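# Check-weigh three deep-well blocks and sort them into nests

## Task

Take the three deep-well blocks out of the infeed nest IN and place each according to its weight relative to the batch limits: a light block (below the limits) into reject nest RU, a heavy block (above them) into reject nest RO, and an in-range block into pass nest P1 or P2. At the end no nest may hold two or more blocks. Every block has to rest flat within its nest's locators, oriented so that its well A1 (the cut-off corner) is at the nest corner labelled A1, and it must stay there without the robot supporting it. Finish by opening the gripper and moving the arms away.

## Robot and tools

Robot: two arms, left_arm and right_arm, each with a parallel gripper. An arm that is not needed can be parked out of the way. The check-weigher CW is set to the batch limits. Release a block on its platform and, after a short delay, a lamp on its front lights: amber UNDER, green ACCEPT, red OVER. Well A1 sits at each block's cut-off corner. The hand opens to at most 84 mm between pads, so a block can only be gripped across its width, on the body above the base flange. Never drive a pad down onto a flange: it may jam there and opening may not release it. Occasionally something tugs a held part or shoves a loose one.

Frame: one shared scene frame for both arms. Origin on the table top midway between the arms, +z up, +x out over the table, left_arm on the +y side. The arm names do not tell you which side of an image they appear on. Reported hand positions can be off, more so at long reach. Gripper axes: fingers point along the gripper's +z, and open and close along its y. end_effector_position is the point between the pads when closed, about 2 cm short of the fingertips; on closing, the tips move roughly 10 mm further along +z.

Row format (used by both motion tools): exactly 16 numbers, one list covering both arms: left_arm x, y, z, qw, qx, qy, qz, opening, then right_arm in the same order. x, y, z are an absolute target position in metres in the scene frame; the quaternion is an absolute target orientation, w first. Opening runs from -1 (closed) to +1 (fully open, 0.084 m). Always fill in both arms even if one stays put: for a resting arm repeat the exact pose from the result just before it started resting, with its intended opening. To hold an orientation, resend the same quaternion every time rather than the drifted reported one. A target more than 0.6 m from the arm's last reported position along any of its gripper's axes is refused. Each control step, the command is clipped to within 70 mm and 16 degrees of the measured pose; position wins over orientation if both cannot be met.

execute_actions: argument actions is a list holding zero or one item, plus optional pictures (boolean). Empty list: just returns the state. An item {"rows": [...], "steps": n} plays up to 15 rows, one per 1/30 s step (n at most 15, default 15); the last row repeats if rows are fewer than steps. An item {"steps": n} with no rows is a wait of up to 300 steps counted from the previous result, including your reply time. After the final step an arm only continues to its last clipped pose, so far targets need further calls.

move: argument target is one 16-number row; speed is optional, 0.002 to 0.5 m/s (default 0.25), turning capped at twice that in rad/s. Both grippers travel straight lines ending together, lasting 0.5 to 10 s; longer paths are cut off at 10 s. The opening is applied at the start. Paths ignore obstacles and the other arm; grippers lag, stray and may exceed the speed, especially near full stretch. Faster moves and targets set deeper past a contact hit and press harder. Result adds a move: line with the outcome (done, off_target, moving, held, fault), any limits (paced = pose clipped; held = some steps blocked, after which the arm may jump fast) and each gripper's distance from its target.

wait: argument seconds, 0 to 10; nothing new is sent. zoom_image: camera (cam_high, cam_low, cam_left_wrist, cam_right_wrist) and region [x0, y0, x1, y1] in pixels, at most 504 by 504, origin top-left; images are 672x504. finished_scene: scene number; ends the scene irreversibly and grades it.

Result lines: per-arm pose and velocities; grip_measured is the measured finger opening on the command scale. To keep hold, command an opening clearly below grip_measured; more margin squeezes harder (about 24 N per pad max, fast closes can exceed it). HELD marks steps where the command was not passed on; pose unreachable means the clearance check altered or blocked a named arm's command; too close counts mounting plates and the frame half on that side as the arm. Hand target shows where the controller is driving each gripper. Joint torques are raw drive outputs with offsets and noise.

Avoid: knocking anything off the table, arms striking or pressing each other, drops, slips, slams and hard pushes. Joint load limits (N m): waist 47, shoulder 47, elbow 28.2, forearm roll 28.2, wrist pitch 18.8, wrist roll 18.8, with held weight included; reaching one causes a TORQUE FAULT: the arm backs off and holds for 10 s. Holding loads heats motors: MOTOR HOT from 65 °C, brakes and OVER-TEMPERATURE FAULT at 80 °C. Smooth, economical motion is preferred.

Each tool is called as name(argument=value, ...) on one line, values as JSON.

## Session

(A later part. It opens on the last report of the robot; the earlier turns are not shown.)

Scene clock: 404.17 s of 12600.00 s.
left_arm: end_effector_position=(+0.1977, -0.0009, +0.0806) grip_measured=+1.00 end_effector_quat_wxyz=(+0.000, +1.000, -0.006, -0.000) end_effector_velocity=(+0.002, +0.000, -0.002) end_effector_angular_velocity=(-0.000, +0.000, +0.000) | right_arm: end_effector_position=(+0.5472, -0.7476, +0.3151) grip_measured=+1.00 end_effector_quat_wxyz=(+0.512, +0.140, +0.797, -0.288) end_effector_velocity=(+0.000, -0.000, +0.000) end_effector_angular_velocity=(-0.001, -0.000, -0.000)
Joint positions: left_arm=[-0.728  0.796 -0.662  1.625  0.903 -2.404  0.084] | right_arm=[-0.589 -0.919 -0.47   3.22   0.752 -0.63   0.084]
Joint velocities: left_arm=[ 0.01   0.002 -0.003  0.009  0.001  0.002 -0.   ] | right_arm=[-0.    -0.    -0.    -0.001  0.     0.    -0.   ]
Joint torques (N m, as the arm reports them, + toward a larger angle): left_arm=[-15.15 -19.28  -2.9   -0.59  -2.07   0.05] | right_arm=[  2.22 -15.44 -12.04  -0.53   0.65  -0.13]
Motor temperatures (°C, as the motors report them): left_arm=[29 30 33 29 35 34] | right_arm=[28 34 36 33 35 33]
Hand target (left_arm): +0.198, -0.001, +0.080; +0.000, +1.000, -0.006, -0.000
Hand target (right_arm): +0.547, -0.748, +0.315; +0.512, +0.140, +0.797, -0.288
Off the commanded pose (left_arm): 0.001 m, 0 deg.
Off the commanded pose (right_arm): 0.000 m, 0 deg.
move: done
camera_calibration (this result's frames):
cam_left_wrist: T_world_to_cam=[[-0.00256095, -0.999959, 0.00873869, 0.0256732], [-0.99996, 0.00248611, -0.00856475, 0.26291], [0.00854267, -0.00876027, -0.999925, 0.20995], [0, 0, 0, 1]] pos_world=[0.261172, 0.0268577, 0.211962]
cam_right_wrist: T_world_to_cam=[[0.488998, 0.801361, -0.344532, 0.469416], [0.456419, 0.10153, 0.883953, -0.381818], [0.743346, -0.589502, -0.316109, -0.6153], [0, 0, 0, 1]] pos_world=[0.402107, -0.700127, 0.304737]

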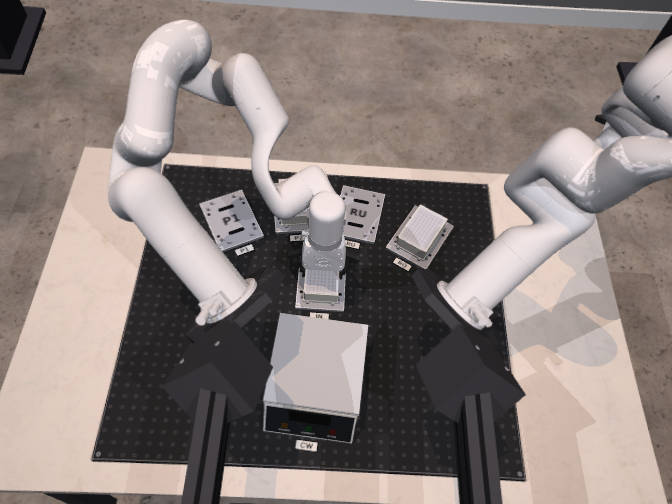

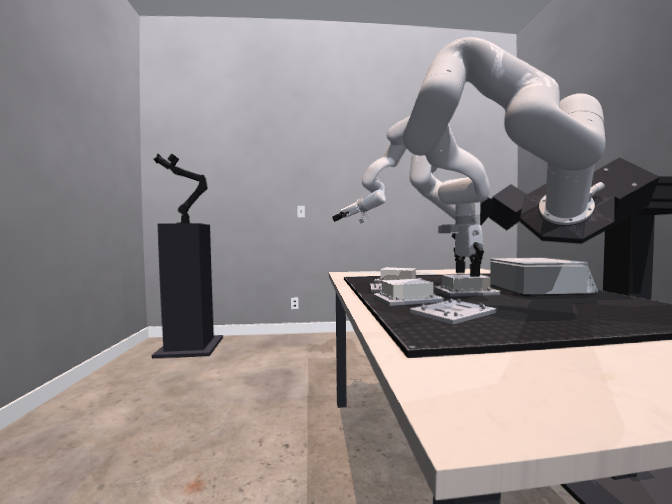

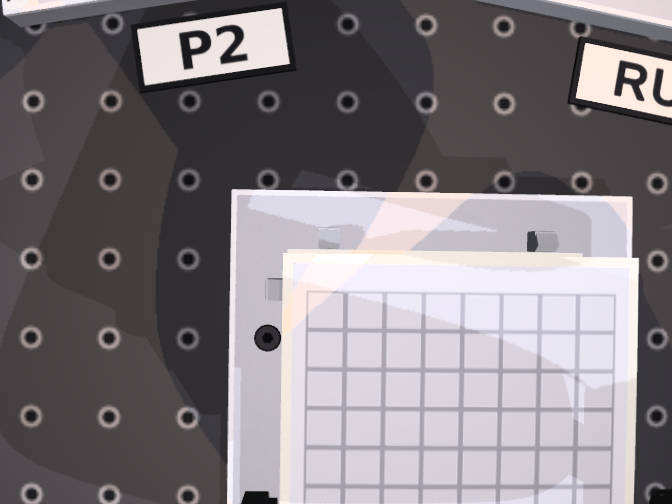

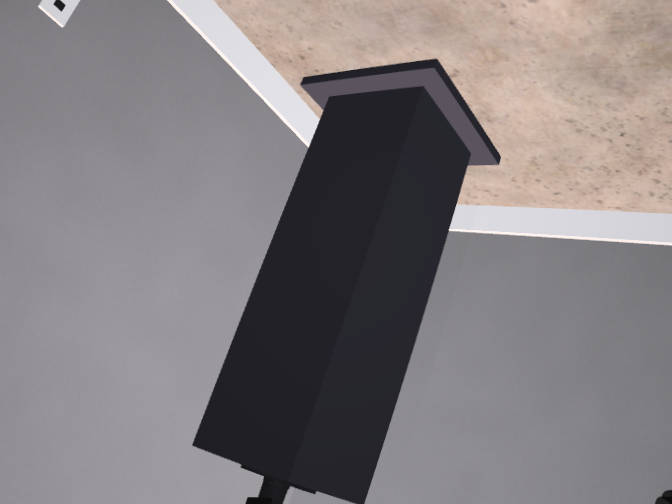

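move(target=[0.198,-0.0003,0.052,0,1,-0.006,0,1,0.5472,-0.7476,0.3151,0.512,0.140,0.797,-0.288,1], speed=0.02)

move(target=[0.198,-0.0003,0.052,0,1,-0.006,0,-1,0.5472,-0.7476,0.3151,0.512,0.140,0.797,-0.288,1], speed=0.02)

move(target=[0.198,-0.0003,0.17,0,1,-0.006,0,-1,0.5472,-0.7476,0.3151,0.512,0.140,0.797,-0.288,1], speed=0.08)

move(target=[-0.035,-0.01,0.16,0,1,-0.006,0,-1,0.5472,-0.7476,0.3151,0.512,0.140,0.797,-0.288,1], speed=0.15)

move(target=[-0.035,-0.01,0.141,0,1,-0.006,0,-1,0.5472,-0.7476,0.3151,0.512,0.140,0.797,-0.288,1], speed=0.015)

move(target=[-0.035,-0.01,0.1403,0,1,-0.006,0,-1,0.5472,-0.7476,0.3151,0.512,0.140,0.797,-0.288,1], speed=0.005)

move(target=[-0.035,-0.01,0.1403,0,1,-0.006,0,1,0.5472,-0.7476,0.3151,0.512,0.140,0.797,-0.288,1], speed=0.005)

wait(seconds=2)

Scene clock: 449.00 s of 12600.00 s.
left_arm: end_effector_position=(+0.1980, -0.0004, +0.0523) grip_measured=+1.00 end_effector_quat_wxyz=(+0.000, +1.000, -0.006, -0.000) end_effector_velocity=(+0.000, -0.000, -0.002) end_effector_angular_velocity=(-0.000, -0.001, +0.001) | right_arm: end_effector_position=(+0.5472, -0.7476, +0.3151) grip_measured=+1.00 end_effector_quat_wxyz=(+0.512, +0.140, +0.797, -0.288) end_effector_velocity=(-0.000, -0.000, -0.000) end_effector_angular_velocity=(-0.001, +0.001, +0.000)
Joint positions: left_arm=[-0.646  0.864 -0.706  1.723  0.918 -2.433  0.084] | right_arm=[-0.589 -0.919 -0.47   3.22   0.752 -0.63   0.084]
Joint velocities: left_arm=[ 0.006  0.005 -0.004  0.008  0.002 -0.003 -0.   ] | right_arm=[-0.001  0.     0.    -0.001  0.    -0.    -0.   ]
Joint torques (N m, as the arm reports them, + toward a larger angle): left_arm=[-15.23 -19.3   -1.26  -0.63  -2.21   0.01] | right_arm=[  1.19 -15.9  -11.6   -0.22   0.73  -0.42]
Motor temperatures (°C, as the motors report them): left_arm=[29 30 33 29 35 34] | right_arm=[28 34 36 33 35 33]
Hand target (left_arm): +0.198, -0.000, +0.052; +0.000, +1.000, -0.006, -0.000
Hand target (right_arm): +0.547, -0.748, +0.315; +0.512, +0.140, +0.797, -0.288
Off the commanded pose (left_arm): 0.000 m, 0 deg.
Off the commanded pose (right_arm): 0.000 m, 0 deg.
After step 90, 40.10 s passed at rest.
move: done
camera_calibration (this result's frames):
cam_left_wrist: T_world_to_cam=[[-0.00234426, -0.999962, 0.00834707, 0.0263983], [-0.999958, 0.0022697, -0.0089313, 0.262962], [0.00891202, -0.00836765, -0.999925, 0.181605], [0, 0, 0, 1]] pos_world=[0.261394, 0.02732, 0.183719]
cam_right_wrist: T_world_to_cam=[[0.488998, 0.801361, -0.344532, 0.469416], [0.456419, 0.10153, 0.883953, -0.381818], [0.743345, -0.589502, -0.316109, -0.6153], [0, 0, 0, 1]] pos_world=[0.402107, -0.700127, 0.304737]

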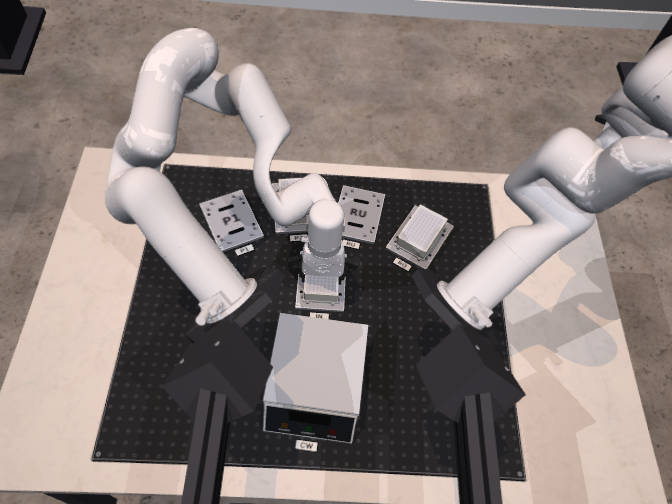

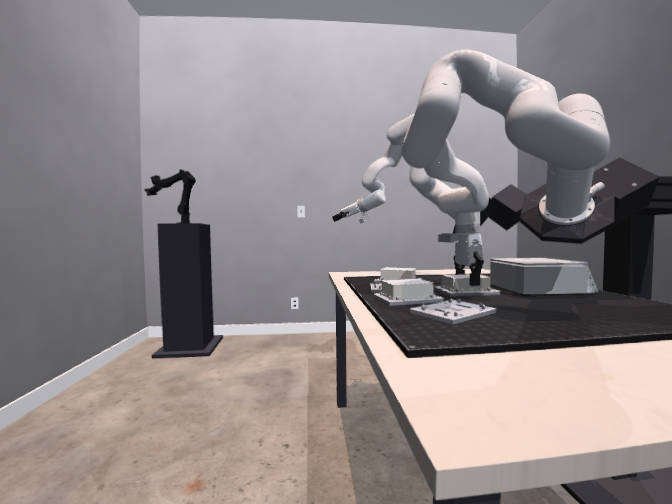

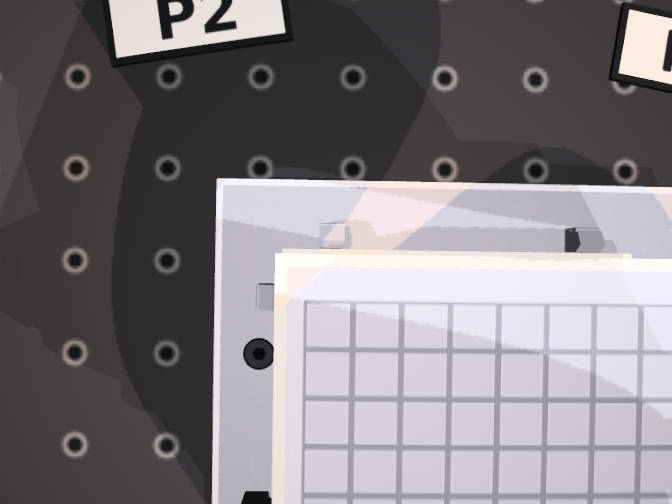

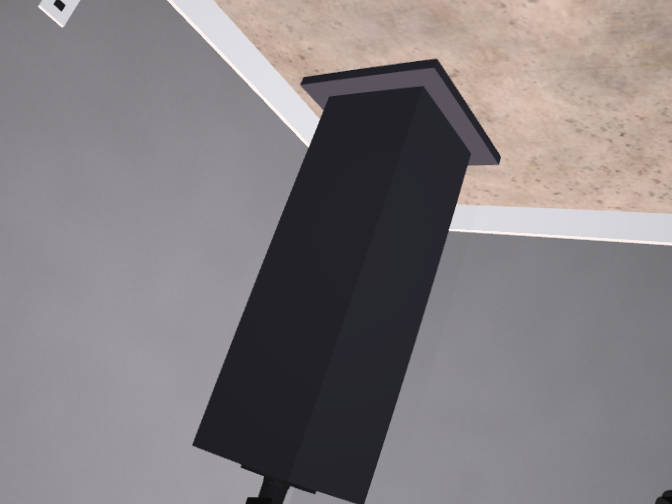

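Scene clock: 449.70 s of 12600.00 s.
left_arm: end_effector_position=(+0.1980, -0.0004, +0.0522) grip_measured=+0.96 end_effector_quat_wxyz=(+0.000, +1.000, -0.006, +0.000) end_effector_velocity=(+0.000, +0.000, -0.000) end_effector_angular_velocity=(+0.001, -0.000, +0.000) | right_arm: end_effector_position=(+0.5472, -0.7476, +0.3151) grip_measured=+1.00 end_effector_quat_wxyz=(+0.512, +0.140, +0.797, -0.288) end_effector_velocity=(-0.000, -0.000, -0.000) end_effector_angular_velocity=(-0.001, +0.001, +0.000)
Joint positions: left_arm=[-0.646  0.864 -0.706  1.724  0.918 -2.434  0.083] | right_arm=[-0.589 -0.919 -0.47   3.22   0.752 -0.63   0.084]
Joint velocities: left_arm=[ 0.001  0.    -0.     0.001  0.001  0.     0.   ] | right_arm=[-0.002  0.     0.    -0.002  0.     0.001  0.   ]
Joint torques (N m, as the arm reports them, + toward a larger angle): left_arm=[-12.57 -16.16  -1.69  -0.3   -1.31   0.16] | right_arm=[  1.42 -15.74 -11.74  -0.79   0.89  -0.09]
Motor temperatures (°C, as the motors report them): left_arm=[29 30 33 29 35 34] | right_arm=[28 34 36 33 35 33]
Hand target (left_arm): +0.198, -0.000, +0.052; +0.000, +1.000, -0.006, -0.000
Hand target (right_arm): +0.547, -0.748, +0.315; +0.512, +0.140, +0.797, -0.288
Off the commanded pose (left_arm): 0.000 m, 0 deg.
Off the commanded pose (right_arm): 0.000 m, 0 deg.
move: done
camera_calibration (this result's frames):
cam_left_wrist: T_world_to_cam=[[-0.00245767, -0.999959, 0.00869317, 0.0263502], [-0.999955, 0.00237811, -0.00915134, 0.263007], [0.0091303, -0.00871527, -0.99992, 0.181482], [0, 0, 0, 1]] pos_world=[0.261403, 0.0273054, 0.183645]
cam_right_wrist: T_world_to_cam=[[0.488998, 0.801361, -0.344532, 0.469416], [0.456419, 0.10153, 0.883953, -0.381818], [0.743346, -0.589502, -0.316109, -0.615301], [0, 0, 0, 1]] pos_world=[0.402107, -0.700127, 0.304737]

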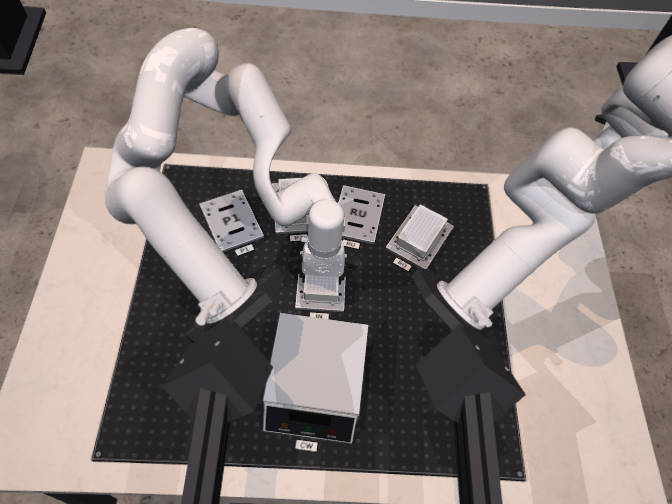

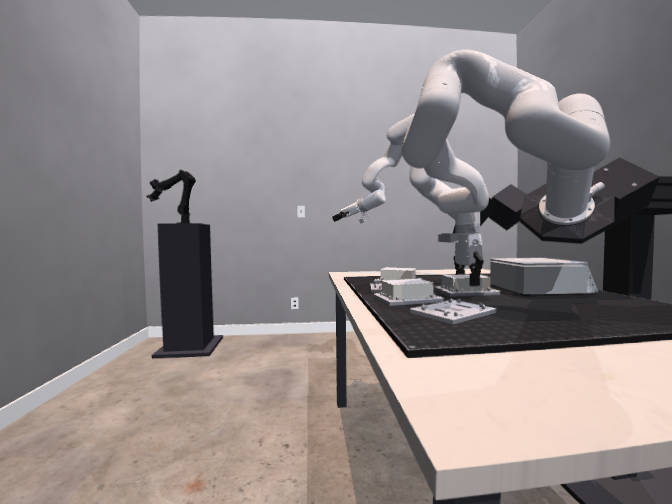

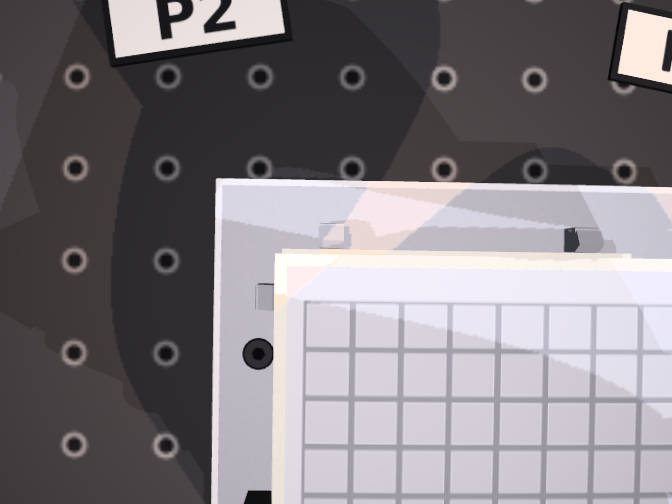

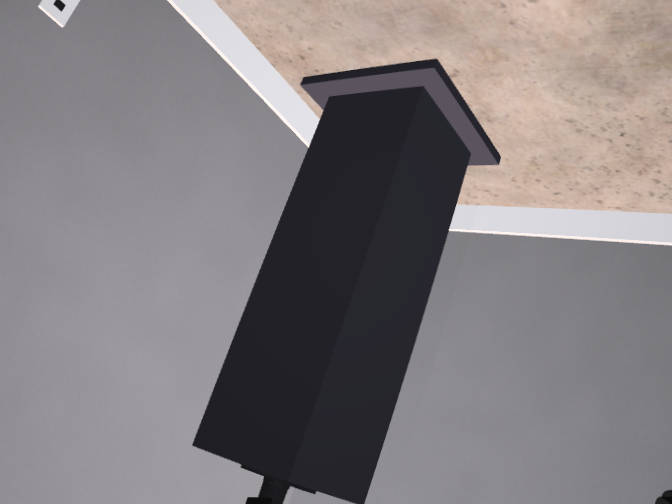

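Scene clock: 451.70 s of 12600.00 s.
left_arm: end_effector_position=(+0.1980, +0.0001, +0.1695) grip_measured=+0.96 end_effector_quat_wxyz=(-0.000, +1.000, -0.006, +0.000) end_effector_velocity=(+0.000, -0.000, +0.003) end_effector_angular_velocity=(+0.001, -0.001, -0.001) | right_arm: end_effector_position=(+0.5472, -0.7476, +0.3151) grip_measured=+1.00 end_effector_quat_wxyz=(+0.512, +0.140, +0.797, -0.288) end_effector_velocity=(-0.000, -0.000, -0.000) end_effector_angular_velocity=(-0.000, +0.002, -0.000)
Joint positions: left_arm=[-0.986  0.57  -0.559  1.269  0.901 -2.247  0.083] | right_arm=[-0.589 -0.919 -0.47   3.22   0.752 -0.63   0.084]
Joint velocities: left_arm=[-0.008 -0.006  0.001 -0.012  0.003  0.007 -0.   ] | right_arm=[-0.001  0.     0.    -0.001 -0.001  0.    -0.   ]
Joint torques (N m, as the arm reports them, + toward a larger angle): left_arm=[-14.11 -18.65  -8.54  -0.48  -2.21   0.19] | right_arm=[  2.15 -15.29 -12.28  -0.5    0.69   0.02]
Motor temperatures (°C, as the motors report them): left_arm=[29 30 33 29 35 34] | right_arm=[28 34 37 33 35 33]
Hand target (left_arm): +0.198, +0.000, +0.170; -0.000, +1.000, -0.006, +0.000
Hand target (right_arm): +0.547, -0.748, +0.315; +0.512, +0.140, +0.797, -0.288
Off the commanded pose (left_arm): 0.001 m, 0 deg.
Off the commanded pose (right_arm): 0.000 m, 0 deg.
move: done
camera_calibration (this result's frames):
cam_left_wrist: T_world_to_cam=[[-0.00237844, -0.999971, 0.00727469, 0.0260681], [-0.999951, 0.00230871, -0.00957782, 0.264094], [0.00956074, -0.00729712, -0.999928, 0.298652], [0, 0, 0, 1]] pos_world=[0.261287, 0.0276369, 0.300971]
cam_right_wrist: T_world_to_cam=[[0.488998, 0.801361, -0.344532, 0.469416], [0.456419, 0.10153, 0.883953, -0.381818], [0.743345, -0.589502, -0.316109, -0.6153], [0, 0, 0, 1]] pos_world=[0.402107, -0.700127, 0.304737]

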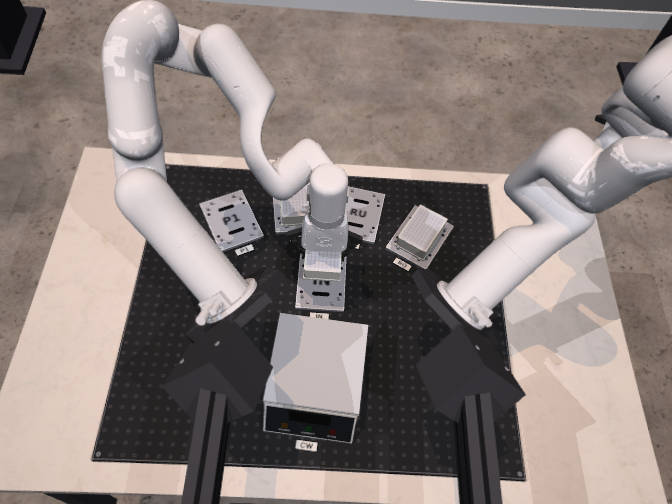

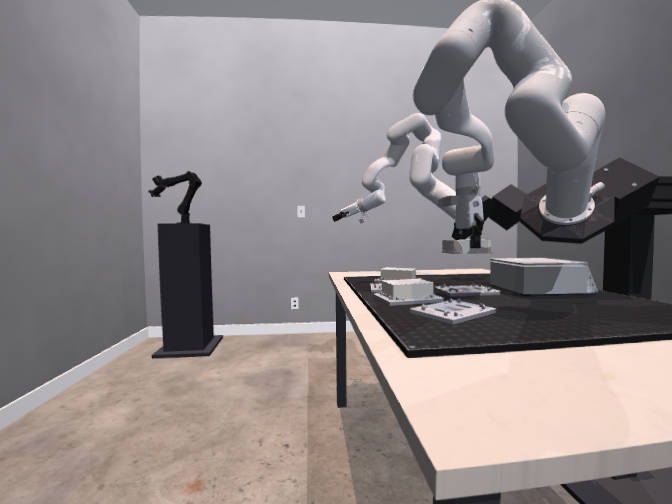

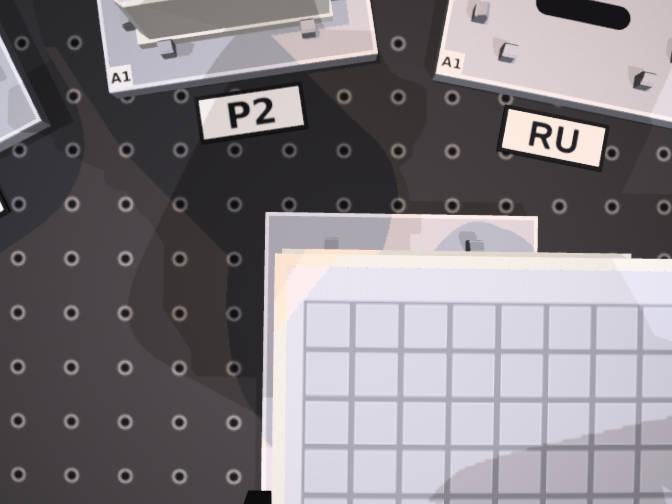

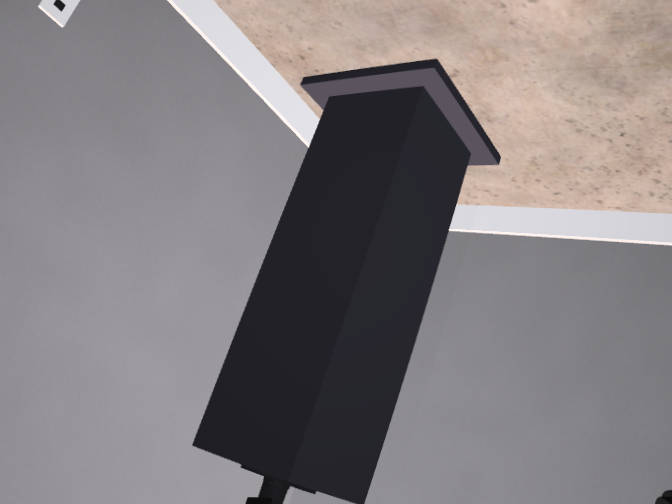

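Scene clock: 453.90 s of 12600.00 s.
left_arm: end_effector_position=(-0.0343, -0.0092, +0.1593) grip_measured=+0.96 end_effector_quat_wxyz=(+0.000, +1.000, -0.006, -0.000) end_effector_velocity=(-0.002, -0.000, +0.001) end_effector_angular_velocity=(+0.004, -0.003, -0.002) | right_arm: end_effector_position=(+0.5472, -0.7476, +0.3151) grip_measured=+1.00 end_effector_quat_wxyz=(+0.512, +0.140, +0.797, -0.288) end_effector_velocity=(+0.001, +0.001, -0.000) end_effector_angular_velocity=(+0.001, -0.000, +0.003)
Joint positions: left_arm=[-1.665  1.104 -0.679  0.9    0.583 -2.659  0.083] | right_arm=[-0.589 -0.919 -0.47   3.22   0.752 -0.63   0.084]
Joint velocities: left_arm=[-0.015  0.005 -0.005 -0.025  0.     0.014  0.   ] | right_arm=[ 0.002  0.     0.    -0.002 -0.001  0.    -0.   ]
Joint torques (N m, as the arm reports them, + toward a larger angle): left_arm=[ -8.25 -28.29 -12.39  -0.5   -2.3   -0.03] | right_arm=[  1.94 -16.09 -12.3   -0.61   0.77  -0.12]
Motor temperatures (°C, as the motors report them): left_arm=[29 30 33 29 35 34] | right_arm=[28 34 37 33 35 33]
Hand target (left_arm): -0.034, -0.009, +0.159; -0.000, +1.000, -0.006, +0.000
Hand target (right_arm): +0.547, -0.748, +0.315; +0.512, +0.140, +0.797, -0.288
Off the commanded pose (left_arm): 0.001 m, 0 deg.
Off the commanded pose (right_arm): 0.000 m, 0 deg.
move: done
camera_calibration (this result's frames):
cam_left_wrist: T_world_to_cam=[[-0.00187754, -0.999963, 0.0084232, 0.0161175], [-0.999957, 0.00180122, -0.0090585, 0.0317024], [0.00904299, -0.00843985, -0.999923, 0.290656], [0, 0, 0, 1]] pos_world=[0.0291029, 0.0185129, 0.290785]
cam_right_wrist: T_world_to_cam=[[0.488998, 0.801361, -0.344532, 0.469416], [0.456419, 0.10153, 0.883953, -0.381818], [0.743345, -0.589502, -0.316109, -0.6153], [0, 0, 0, 1]] pos_world=[0.402107, -0.700127, 0.304737]

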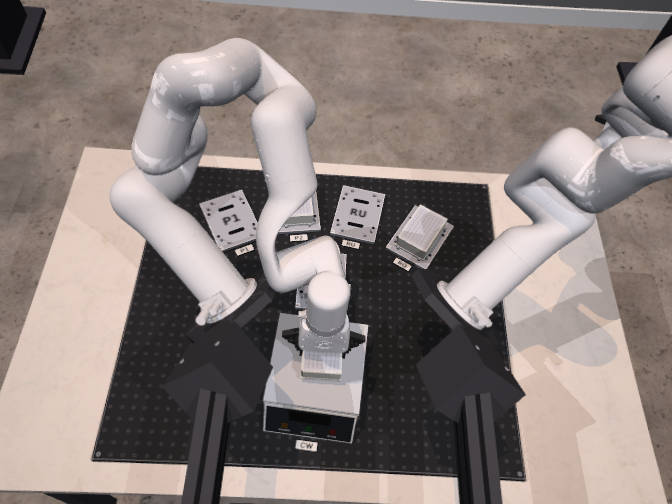

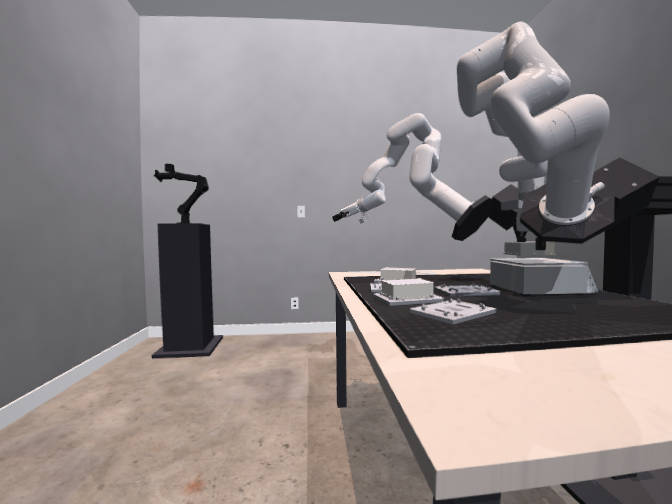

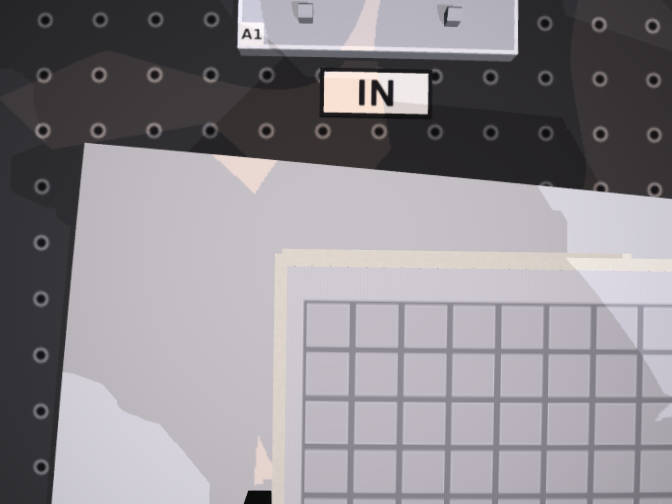

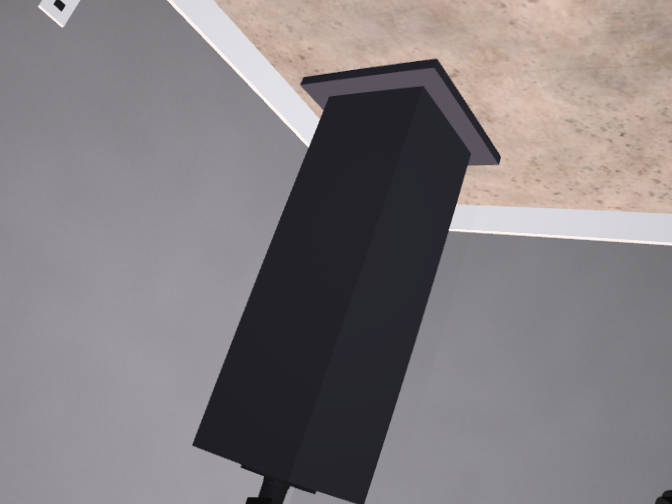

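Scene clock: 455.40 s of 12600.00 s.
left_arm: end_effector_position=(-0.0350, -0.0100, +0.1413) grip_measured=+0.96 end_effector_quat_wxyz=(-0.000, +1.000, -0.006, -0.000) end_effector_velocity=(+0.000, -0.001, -0.002) end_effector_angular_velocity=(-0.002, -0.001, -0.000) | right_arm: end_effector_position=(+0.5472, -0.7476, +0.3151) grip_measured=+1.00 end_effector_quat_wxyz=(+0.512, +0.140, +0.797, -0.288) end_effector_velocity=(-0.001, -0.001, -0.000) end_effector_angular_velocity=(-0.002, +0.001, -0.001)
Joint positions: left_arm=[-1.612  1.163 -0.704  1.008  0.583 -2.73   0.083] | right_arm=[-0.589 -0.919 -0.47   3.22   0.752 -0.63   0.084]
Joint velocities: left_arm=[ 0.007  0.007 -0.004  0.017  0.001 -0.011 -0.   ] | right_arm=[-0.002 -0.     0.    -0.     0.    -0.    -0.   ]
Joint torques (N m, as the arm reports them, + toward a larger angle): left_arm=[ -8.8  -28.4  -11.48  -0.39  -2.29   0.11] | right_arm=[  1.08 -15.65 -12.09  -0.68   1.04  -0.09]
Motor temperatures (°C, as the motors report them): left_arm=[29 30 33 29 35 34] | right_arm=[28 34 37 33 35 33]
Hand target (left_arm): -0.035, -0.010, +0.141; +0.000, +1.000, -0.006, -0.000
Hand target (right_arm): +0.547, -0.748, +0.315; +0.512, +0.140, +0.797, -0.288
Off the commanded pose (left_arm): 0.000 m, 0 deg.
Off the commanded pose (right_arm): 0.000 m, 0 deg.
move: done
camera_calibration (this result's frames):
cam_left_wrist: T_world_to_cam=[[-0.00246112, -0.999964, 0.00813186, 0.0155478], [-0.999957, 0.00238833, -0.00894832, 0.0307791], [0.00892857, -0.00815353, -0.999927, 0.272586], [0, 0, 0, 1]] pos_world=[0.0283822, 0.0176963, 0.272715]
cam_right_wrist: T_world_to_cam=[[0.488998, 0.801361, -0.344532, 0.469416], [0.45642, 0.10153, 0.883953, -0.381819], [0.743345, -0.589502, -0.316109, -0.6153], [0, 0, 0, 1]] pos_world=[0.402107, -0.700127, 0.304737]

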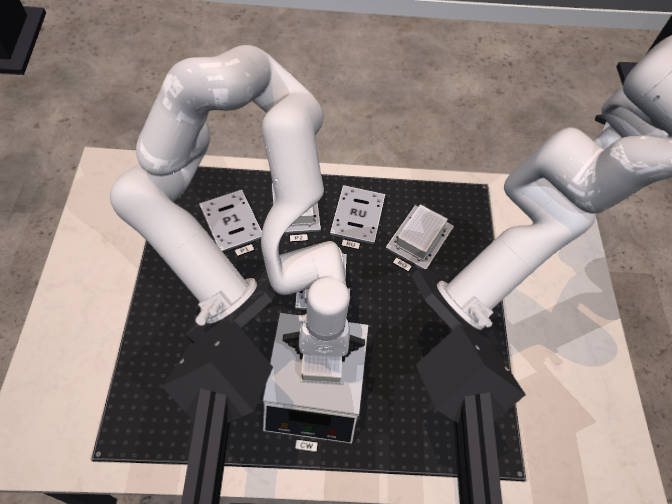

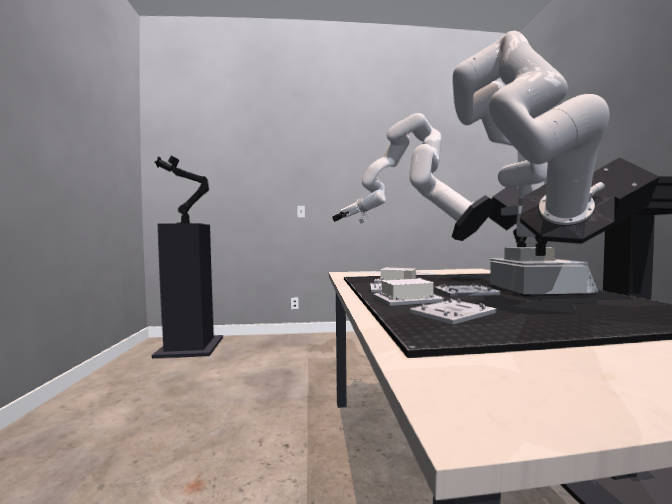

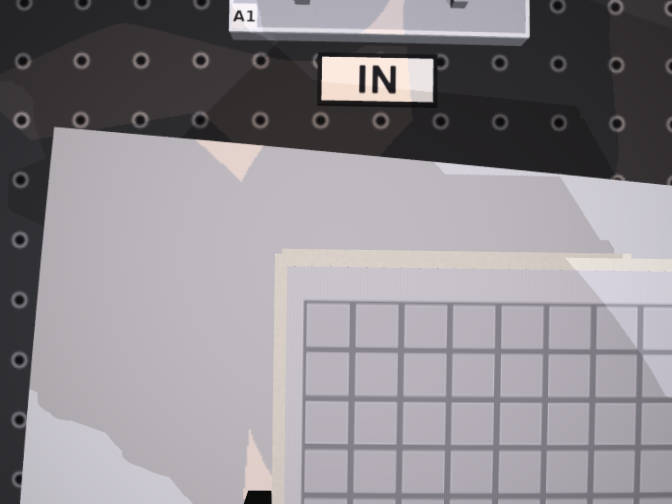

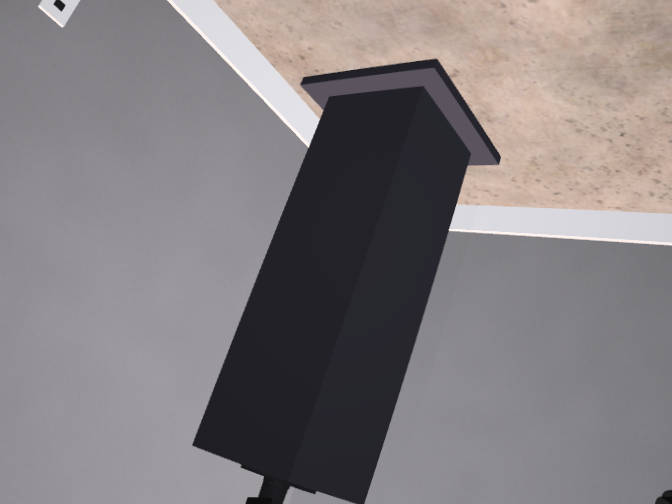

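Scene clock: 456.10 s of 12600.00 s.
left_arm: end_effector_position=(-0.0350, -0.0100, +0.1404) grip_measured=+0.96 end_effector_quat_wxyz=(-0.000, +1.000, -0.006, -0.000) end_effector_velocity=(+0.000, -0.000, -0.000) end_effector_angular_velocity=(-0.001, -0.001, -0.000) | right_arm: end_effector_position=(+0.5472, -0.7476, +0.3151) grip_measured=+1.00 end_effector_quat_wxyz=(+0.512, +0.140, +0.797, -0.288) end_effector_velocity=(+0.000, +0.000, +0.000) end_effector_angular_velocity=(-0.001, -0.000, +0.001)
Joint positions: left_arm=[-1.609  1.166 -0.706  1.014  0.583 -2.734  0.083] | right_arm=[-0.589 -0.919 -0.47   3.22   0.752 -0.63   0.084]
Joint velocities: left_arm=[ 0.     0.002 -0.001  0.004  0.    -0.003 -0.   ] | right_arm=[ 0.001 -0.     0.    -0.001  0.001 -0.001  0.   ]
Joint torques (N m, as the arm reports them, + toward a larger angle): left_arm=[ -8.77 -28.41 -11.48  -0.49  -2.27   0.03] | right_arm=[  1.6  -15.93 -11.94  -0.58   0.92  -0.44]
Motor temperatures (°C, as the motors report them): left_arm=[29 30 33 29 35 34] | right_arm=[28 34 37 33 35 33]
Hand target (left_arm): -0.035, -0.010, +0.140; +0.000, +1.000, -0.006, -0.000
Hand target (right_arm): +0.547, -0.748, +0.315; +0.512, +0.140, +0.797, -0.288
Off the commanded pose (left_arm): 0.000 m, 0 deg.
Off the commanded pose (right_arm): 0.000 m, 0 deg.
move: done
camera_calibration (this result's frames):
cam_left_wrist: T_world_to_cam=[[-0.00238536, -0.999964, 0.008142, 0.0155423], [-0.999956, 0.00231151, -0.00906795, 0.030805], [0.0090488, -0.00816328, -0.999926, 0.271669], [0, 0, 0, 1]] pos_world=[0.0283824, 0.0176883, 0.271801]
cam_right_wrist: T_world_to_cam=[[0.488998, 0.801361, -0.344532, 0.469416], [0.456419, 0.101529, 0.883953, -0.381819], [0.743345, -0.589502, -0.316109, -0.6153], [0, 0, 0, 1]] pos_world=[0.402107, -0.700127, 0.304737]

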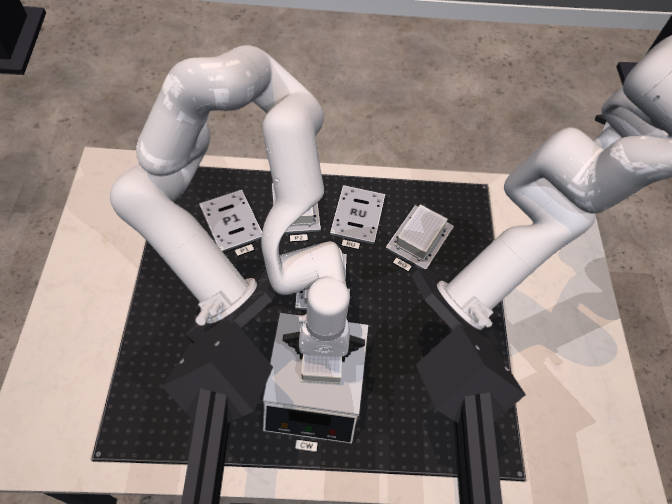

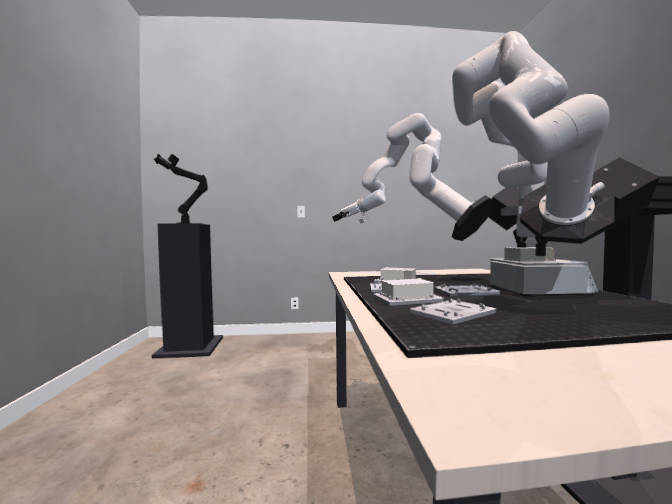

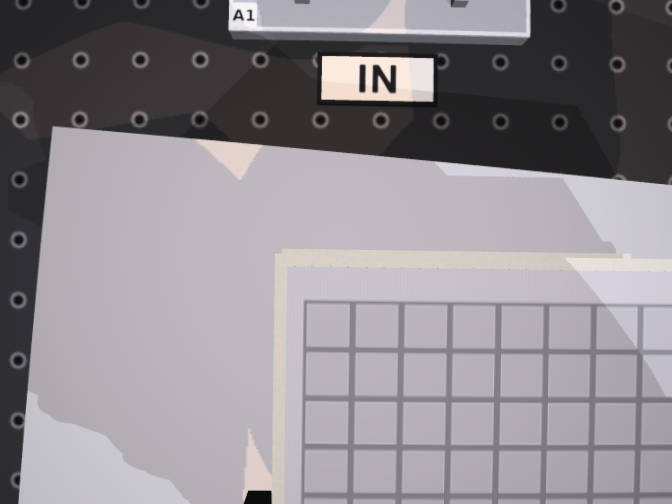

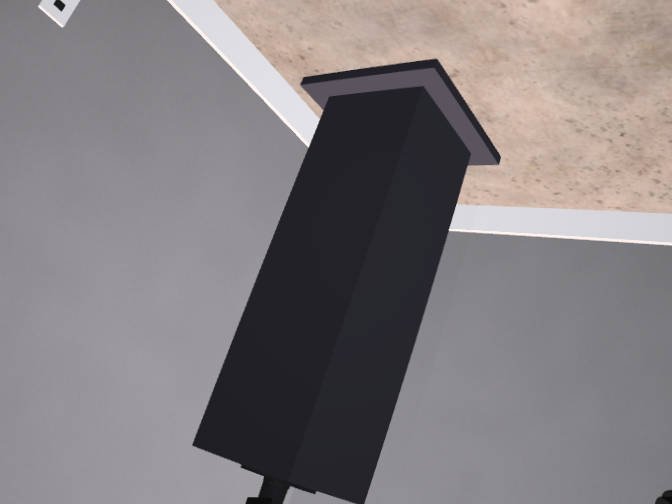

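Scene clock: 456.80 s of 12600.00 s.
left_arm: end_effector_position=(-0.0350, -0.0101, +0.1403) grip_measured=+1.00 end_effector_quat_wxyz=(+0.000, +1.000, -0.006, -0.000) end_effector_velocity=(+0.000, +0.001, -0.000) end_effector_angular_velocity=(+0.002, -0.001, +0.001) | right_arm: end_effector_position=(+0.5472, -0.7476, +0.3151) grip_measured=+1.00 end_effector_quat_wxyz=(+0.512, +0.140, +0.797, -0.288) end_effector_velocity=(-0.000, -0.000, +0.000) end_effector_angular_velocity=(-0.001, +0.000, -0.001)
Joint positions: left_arm=[-1.609  1.166 -0.706  1.014  0.583 -2.734  0.084] | right_arm=[-0.589 -0.919 -0.47   3.22   0.752 -0.63   0.084]
Joint velocities: left_arm=[ 0.001  0.001  0.001 -0.     0.001 -0.001  0.   ] | right_arm=[-0.001 -0.    -0.     0.001  0.001 -0.001  0.   ]
Joint torques (N m, as the arm reports them, + toward a larger angle): left_arm=[ -8.34 -27.92 -10.97  -0.69  -2.19   0.  ] | right_arm=[  1.57 -15.81 -12.37  -0.65   0.59  -0.37]
Motor temperatures (°C, as the motors report them): left_arm=[29 30 33 29 35 34] | right_arm=[28 34 37 33 35 33]
Hand target (left_arm): -0.035, -0.010, +0.140; +0.000, +1.000, -0.006, -0.000
Hand target (right_arm): +0.547, -0.748, +0.315; +0.512, +0.140, +0.797, -0.288
Off the commanded pose (left_arm): 0.000 m, 0 deg.
Off the commanded pose (right_arm): 0.000 m, 0 deg.
move: done
camera_calibration (this result's frames):
cam_left_wrist: T_world_to_cam=[[-0.00231866, -0.999963, 0.00830731, 0.0154527], [-0.999957, 0.00224369, -0.00902293, 0.030797], [0.00900396, -0.00832788, -0.999925, 0.271654], [0, 0, 0, 1]] pos_world=[0.0283855, 0.0176453, 0.271783]
cam_right_wrist: T_world_to_cam=[[0.488998, 0.801361, -0.344532, 0.469416], [0.456419, 0.10153, 0.883953, -0.381818], [0.743346, -0.589502, -0.316109, -0.615301], [0, 0, 0, 1]] pos_world=[0.402107, -0.700127, 0.304737]

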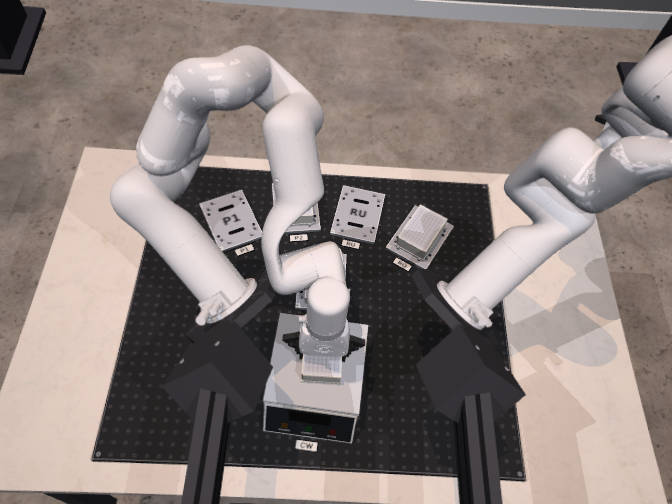

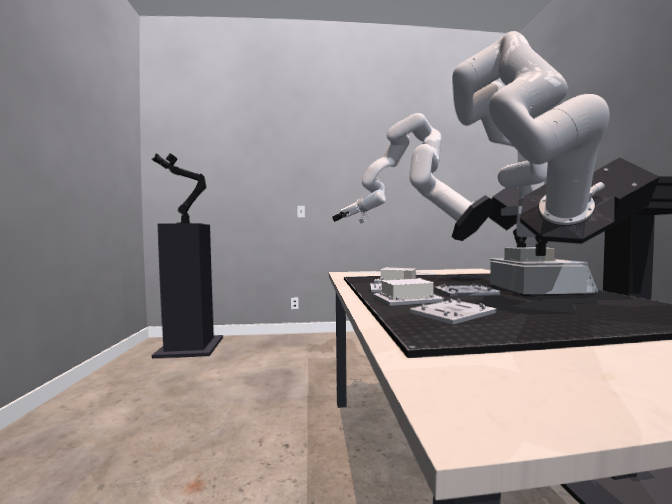

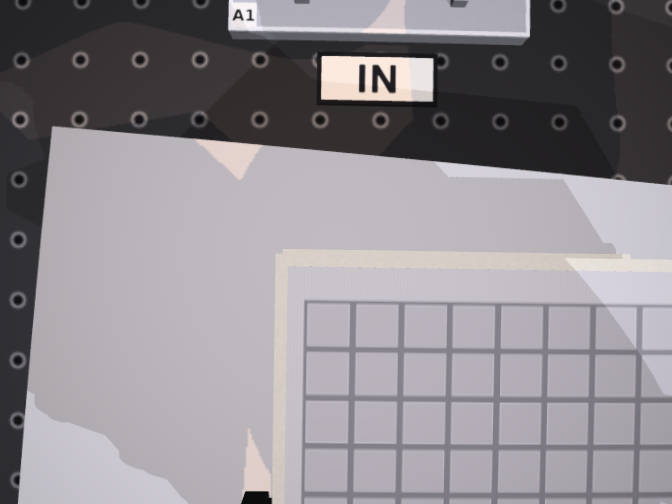

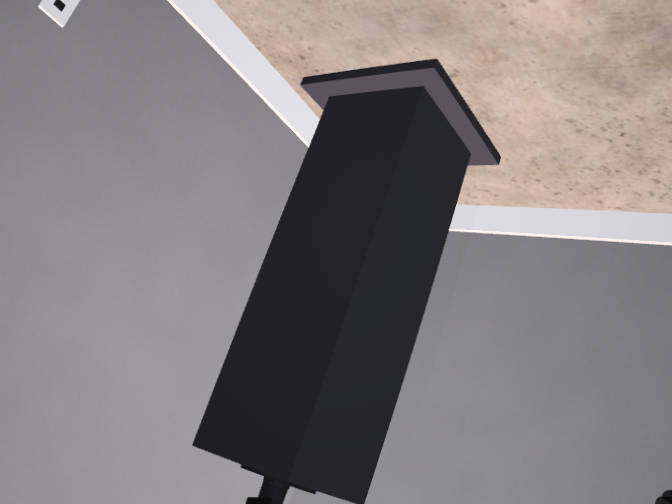

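Scene clock: 458.80 s of 12600.00 s.
left_arm: end_effector_position=(-0.0350, -0.0100, +0.1403) grip_measured=+1.00 end_effector_quat_wxyz=(+0.000, +1.000, -0.006, -0.000) end_effector_velocity=(-0.000, -0.000, +0.000) end_effector_angular_velocity=(-0.001, +0.001, -0.000) | right_arm: end_effector_position=(+0.5472, -0.7476, +0.3151) grip_measured=+1.00 end_effector_quat_wxyz=(+0.512, +0.140, +0.797, -0.288) end_effector_velocity=(+0.000, +0.000, +0.000) end_effector_angular_velocity=(+0.001, -0.001, +0.000)
Joint positions: left_arm=[-1.609  1.166 -0.706  1.014  0.583 -2.734  0.084] | right_arm=[-0.589 -0.919 -0.47   3.22   0.752 -0.63   0.084]
Joint velocities: left_arm=[-0.001 -0.     0.     0.    -0.001 -0.    -0.   ] | right_arm=[ 0.001  0.    -0.     0.001  0.    -0.    -0.   ]
Joint torques (N m, as the arm reports them, + toward a larger angle): left_arm=[ -8.51 -27.94 -10.98  -0.47  -2.12   0.04] | right_arm=[  1.13 -15.31 -11.96  -0.5    0.83  -0.02]
Motor temperatures (°C, as the motors report them): left_arm=[29 30 33 29 35 34] | right_arm=[28 34 37 33 35 33]
Hand target (left_arm): -0.035, -0.010, +0.140; +0.000, +1.000, -0.006, -0.000
Hand target (right_arm): +0.547, -0.748, +0.315; +0.512, +0.140, +0.797, -0.288
Off the commanded pose (left_arm): 0.000 m, 0 deg.
Off the commanded pose (right_arm): 0.000 m, 0 deg.
Steps of this call (steps 1 to 60: nothing new was sent). Readings (end_effector_position):
1: left_arm (-0.0350, -0.0100, +0.1403) | right_arm (+0.5472, -0.7476, +0.3151)
2: left_arm (-0.0350, -0.0100, +0.1403) | right_arm (+0.5472, -0.7476, +0.3151)
4: left_arm (-0.0350, -0.0100, +0.1403) | right_arm (+0.5472, -0.7476, +0.3151)
8: left_arm (-0.0350, -0.0100, +0.1403) | right_arm (+0.5472, -0.7476, +0.3151)
60: the state above
camera_calibration (this result's frames):
cam_left_wrist: T_world_to_cam=[[-0.00236873, -0.999964, 0.00816974, 0.0155323], [-0.999956, 0.00229455, -0.00907743, 0.0308087], [0.00905836, -0.00819088, -0.999925, 0.271613], [0, 0, 0, 1]] pos_world=[0.0283838, 0.0176858, 0.271745]
cam_right_wrist: T_world_to_cam=[[0.488998, 0.801361, -0.344532, 0.469416], [0.456419, 0.10153, 0.883953, -0.381818], [0.743346, -0.589502, -0.316109, -0.6153], [0, 0, 0, 1]] pos_world=[0.402107, -0.700127, 0.304737]

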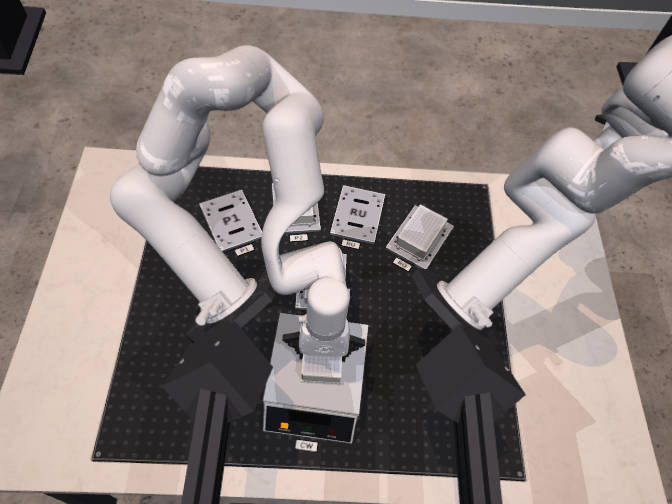

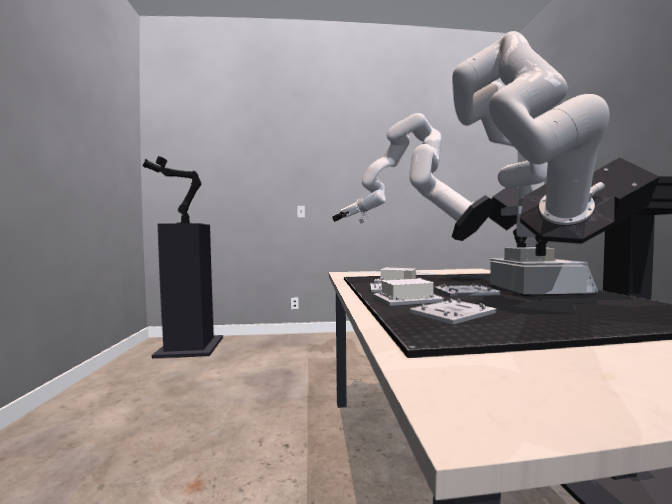

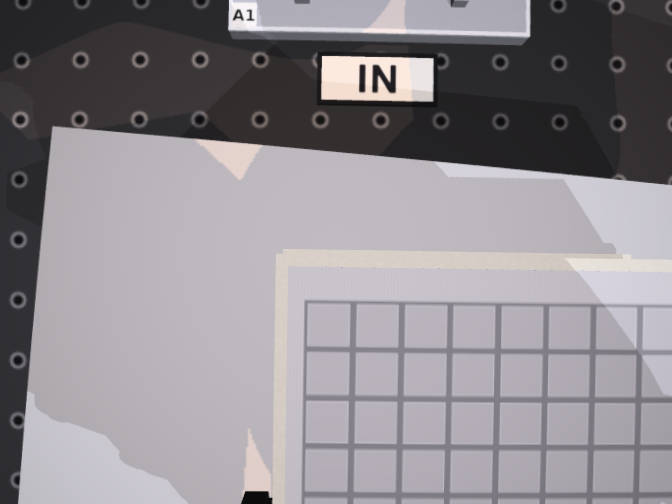

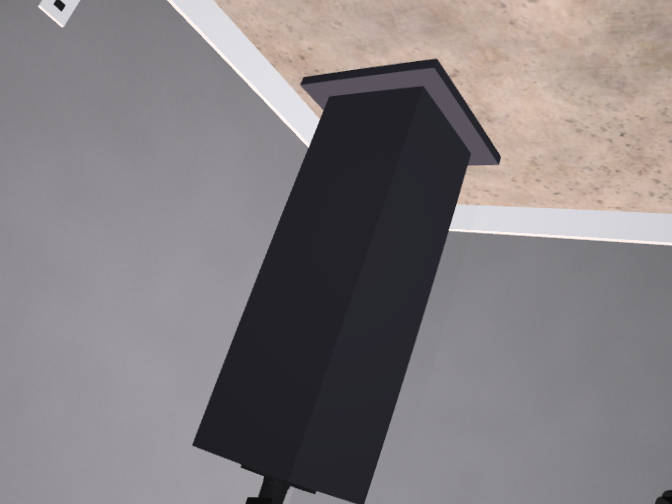

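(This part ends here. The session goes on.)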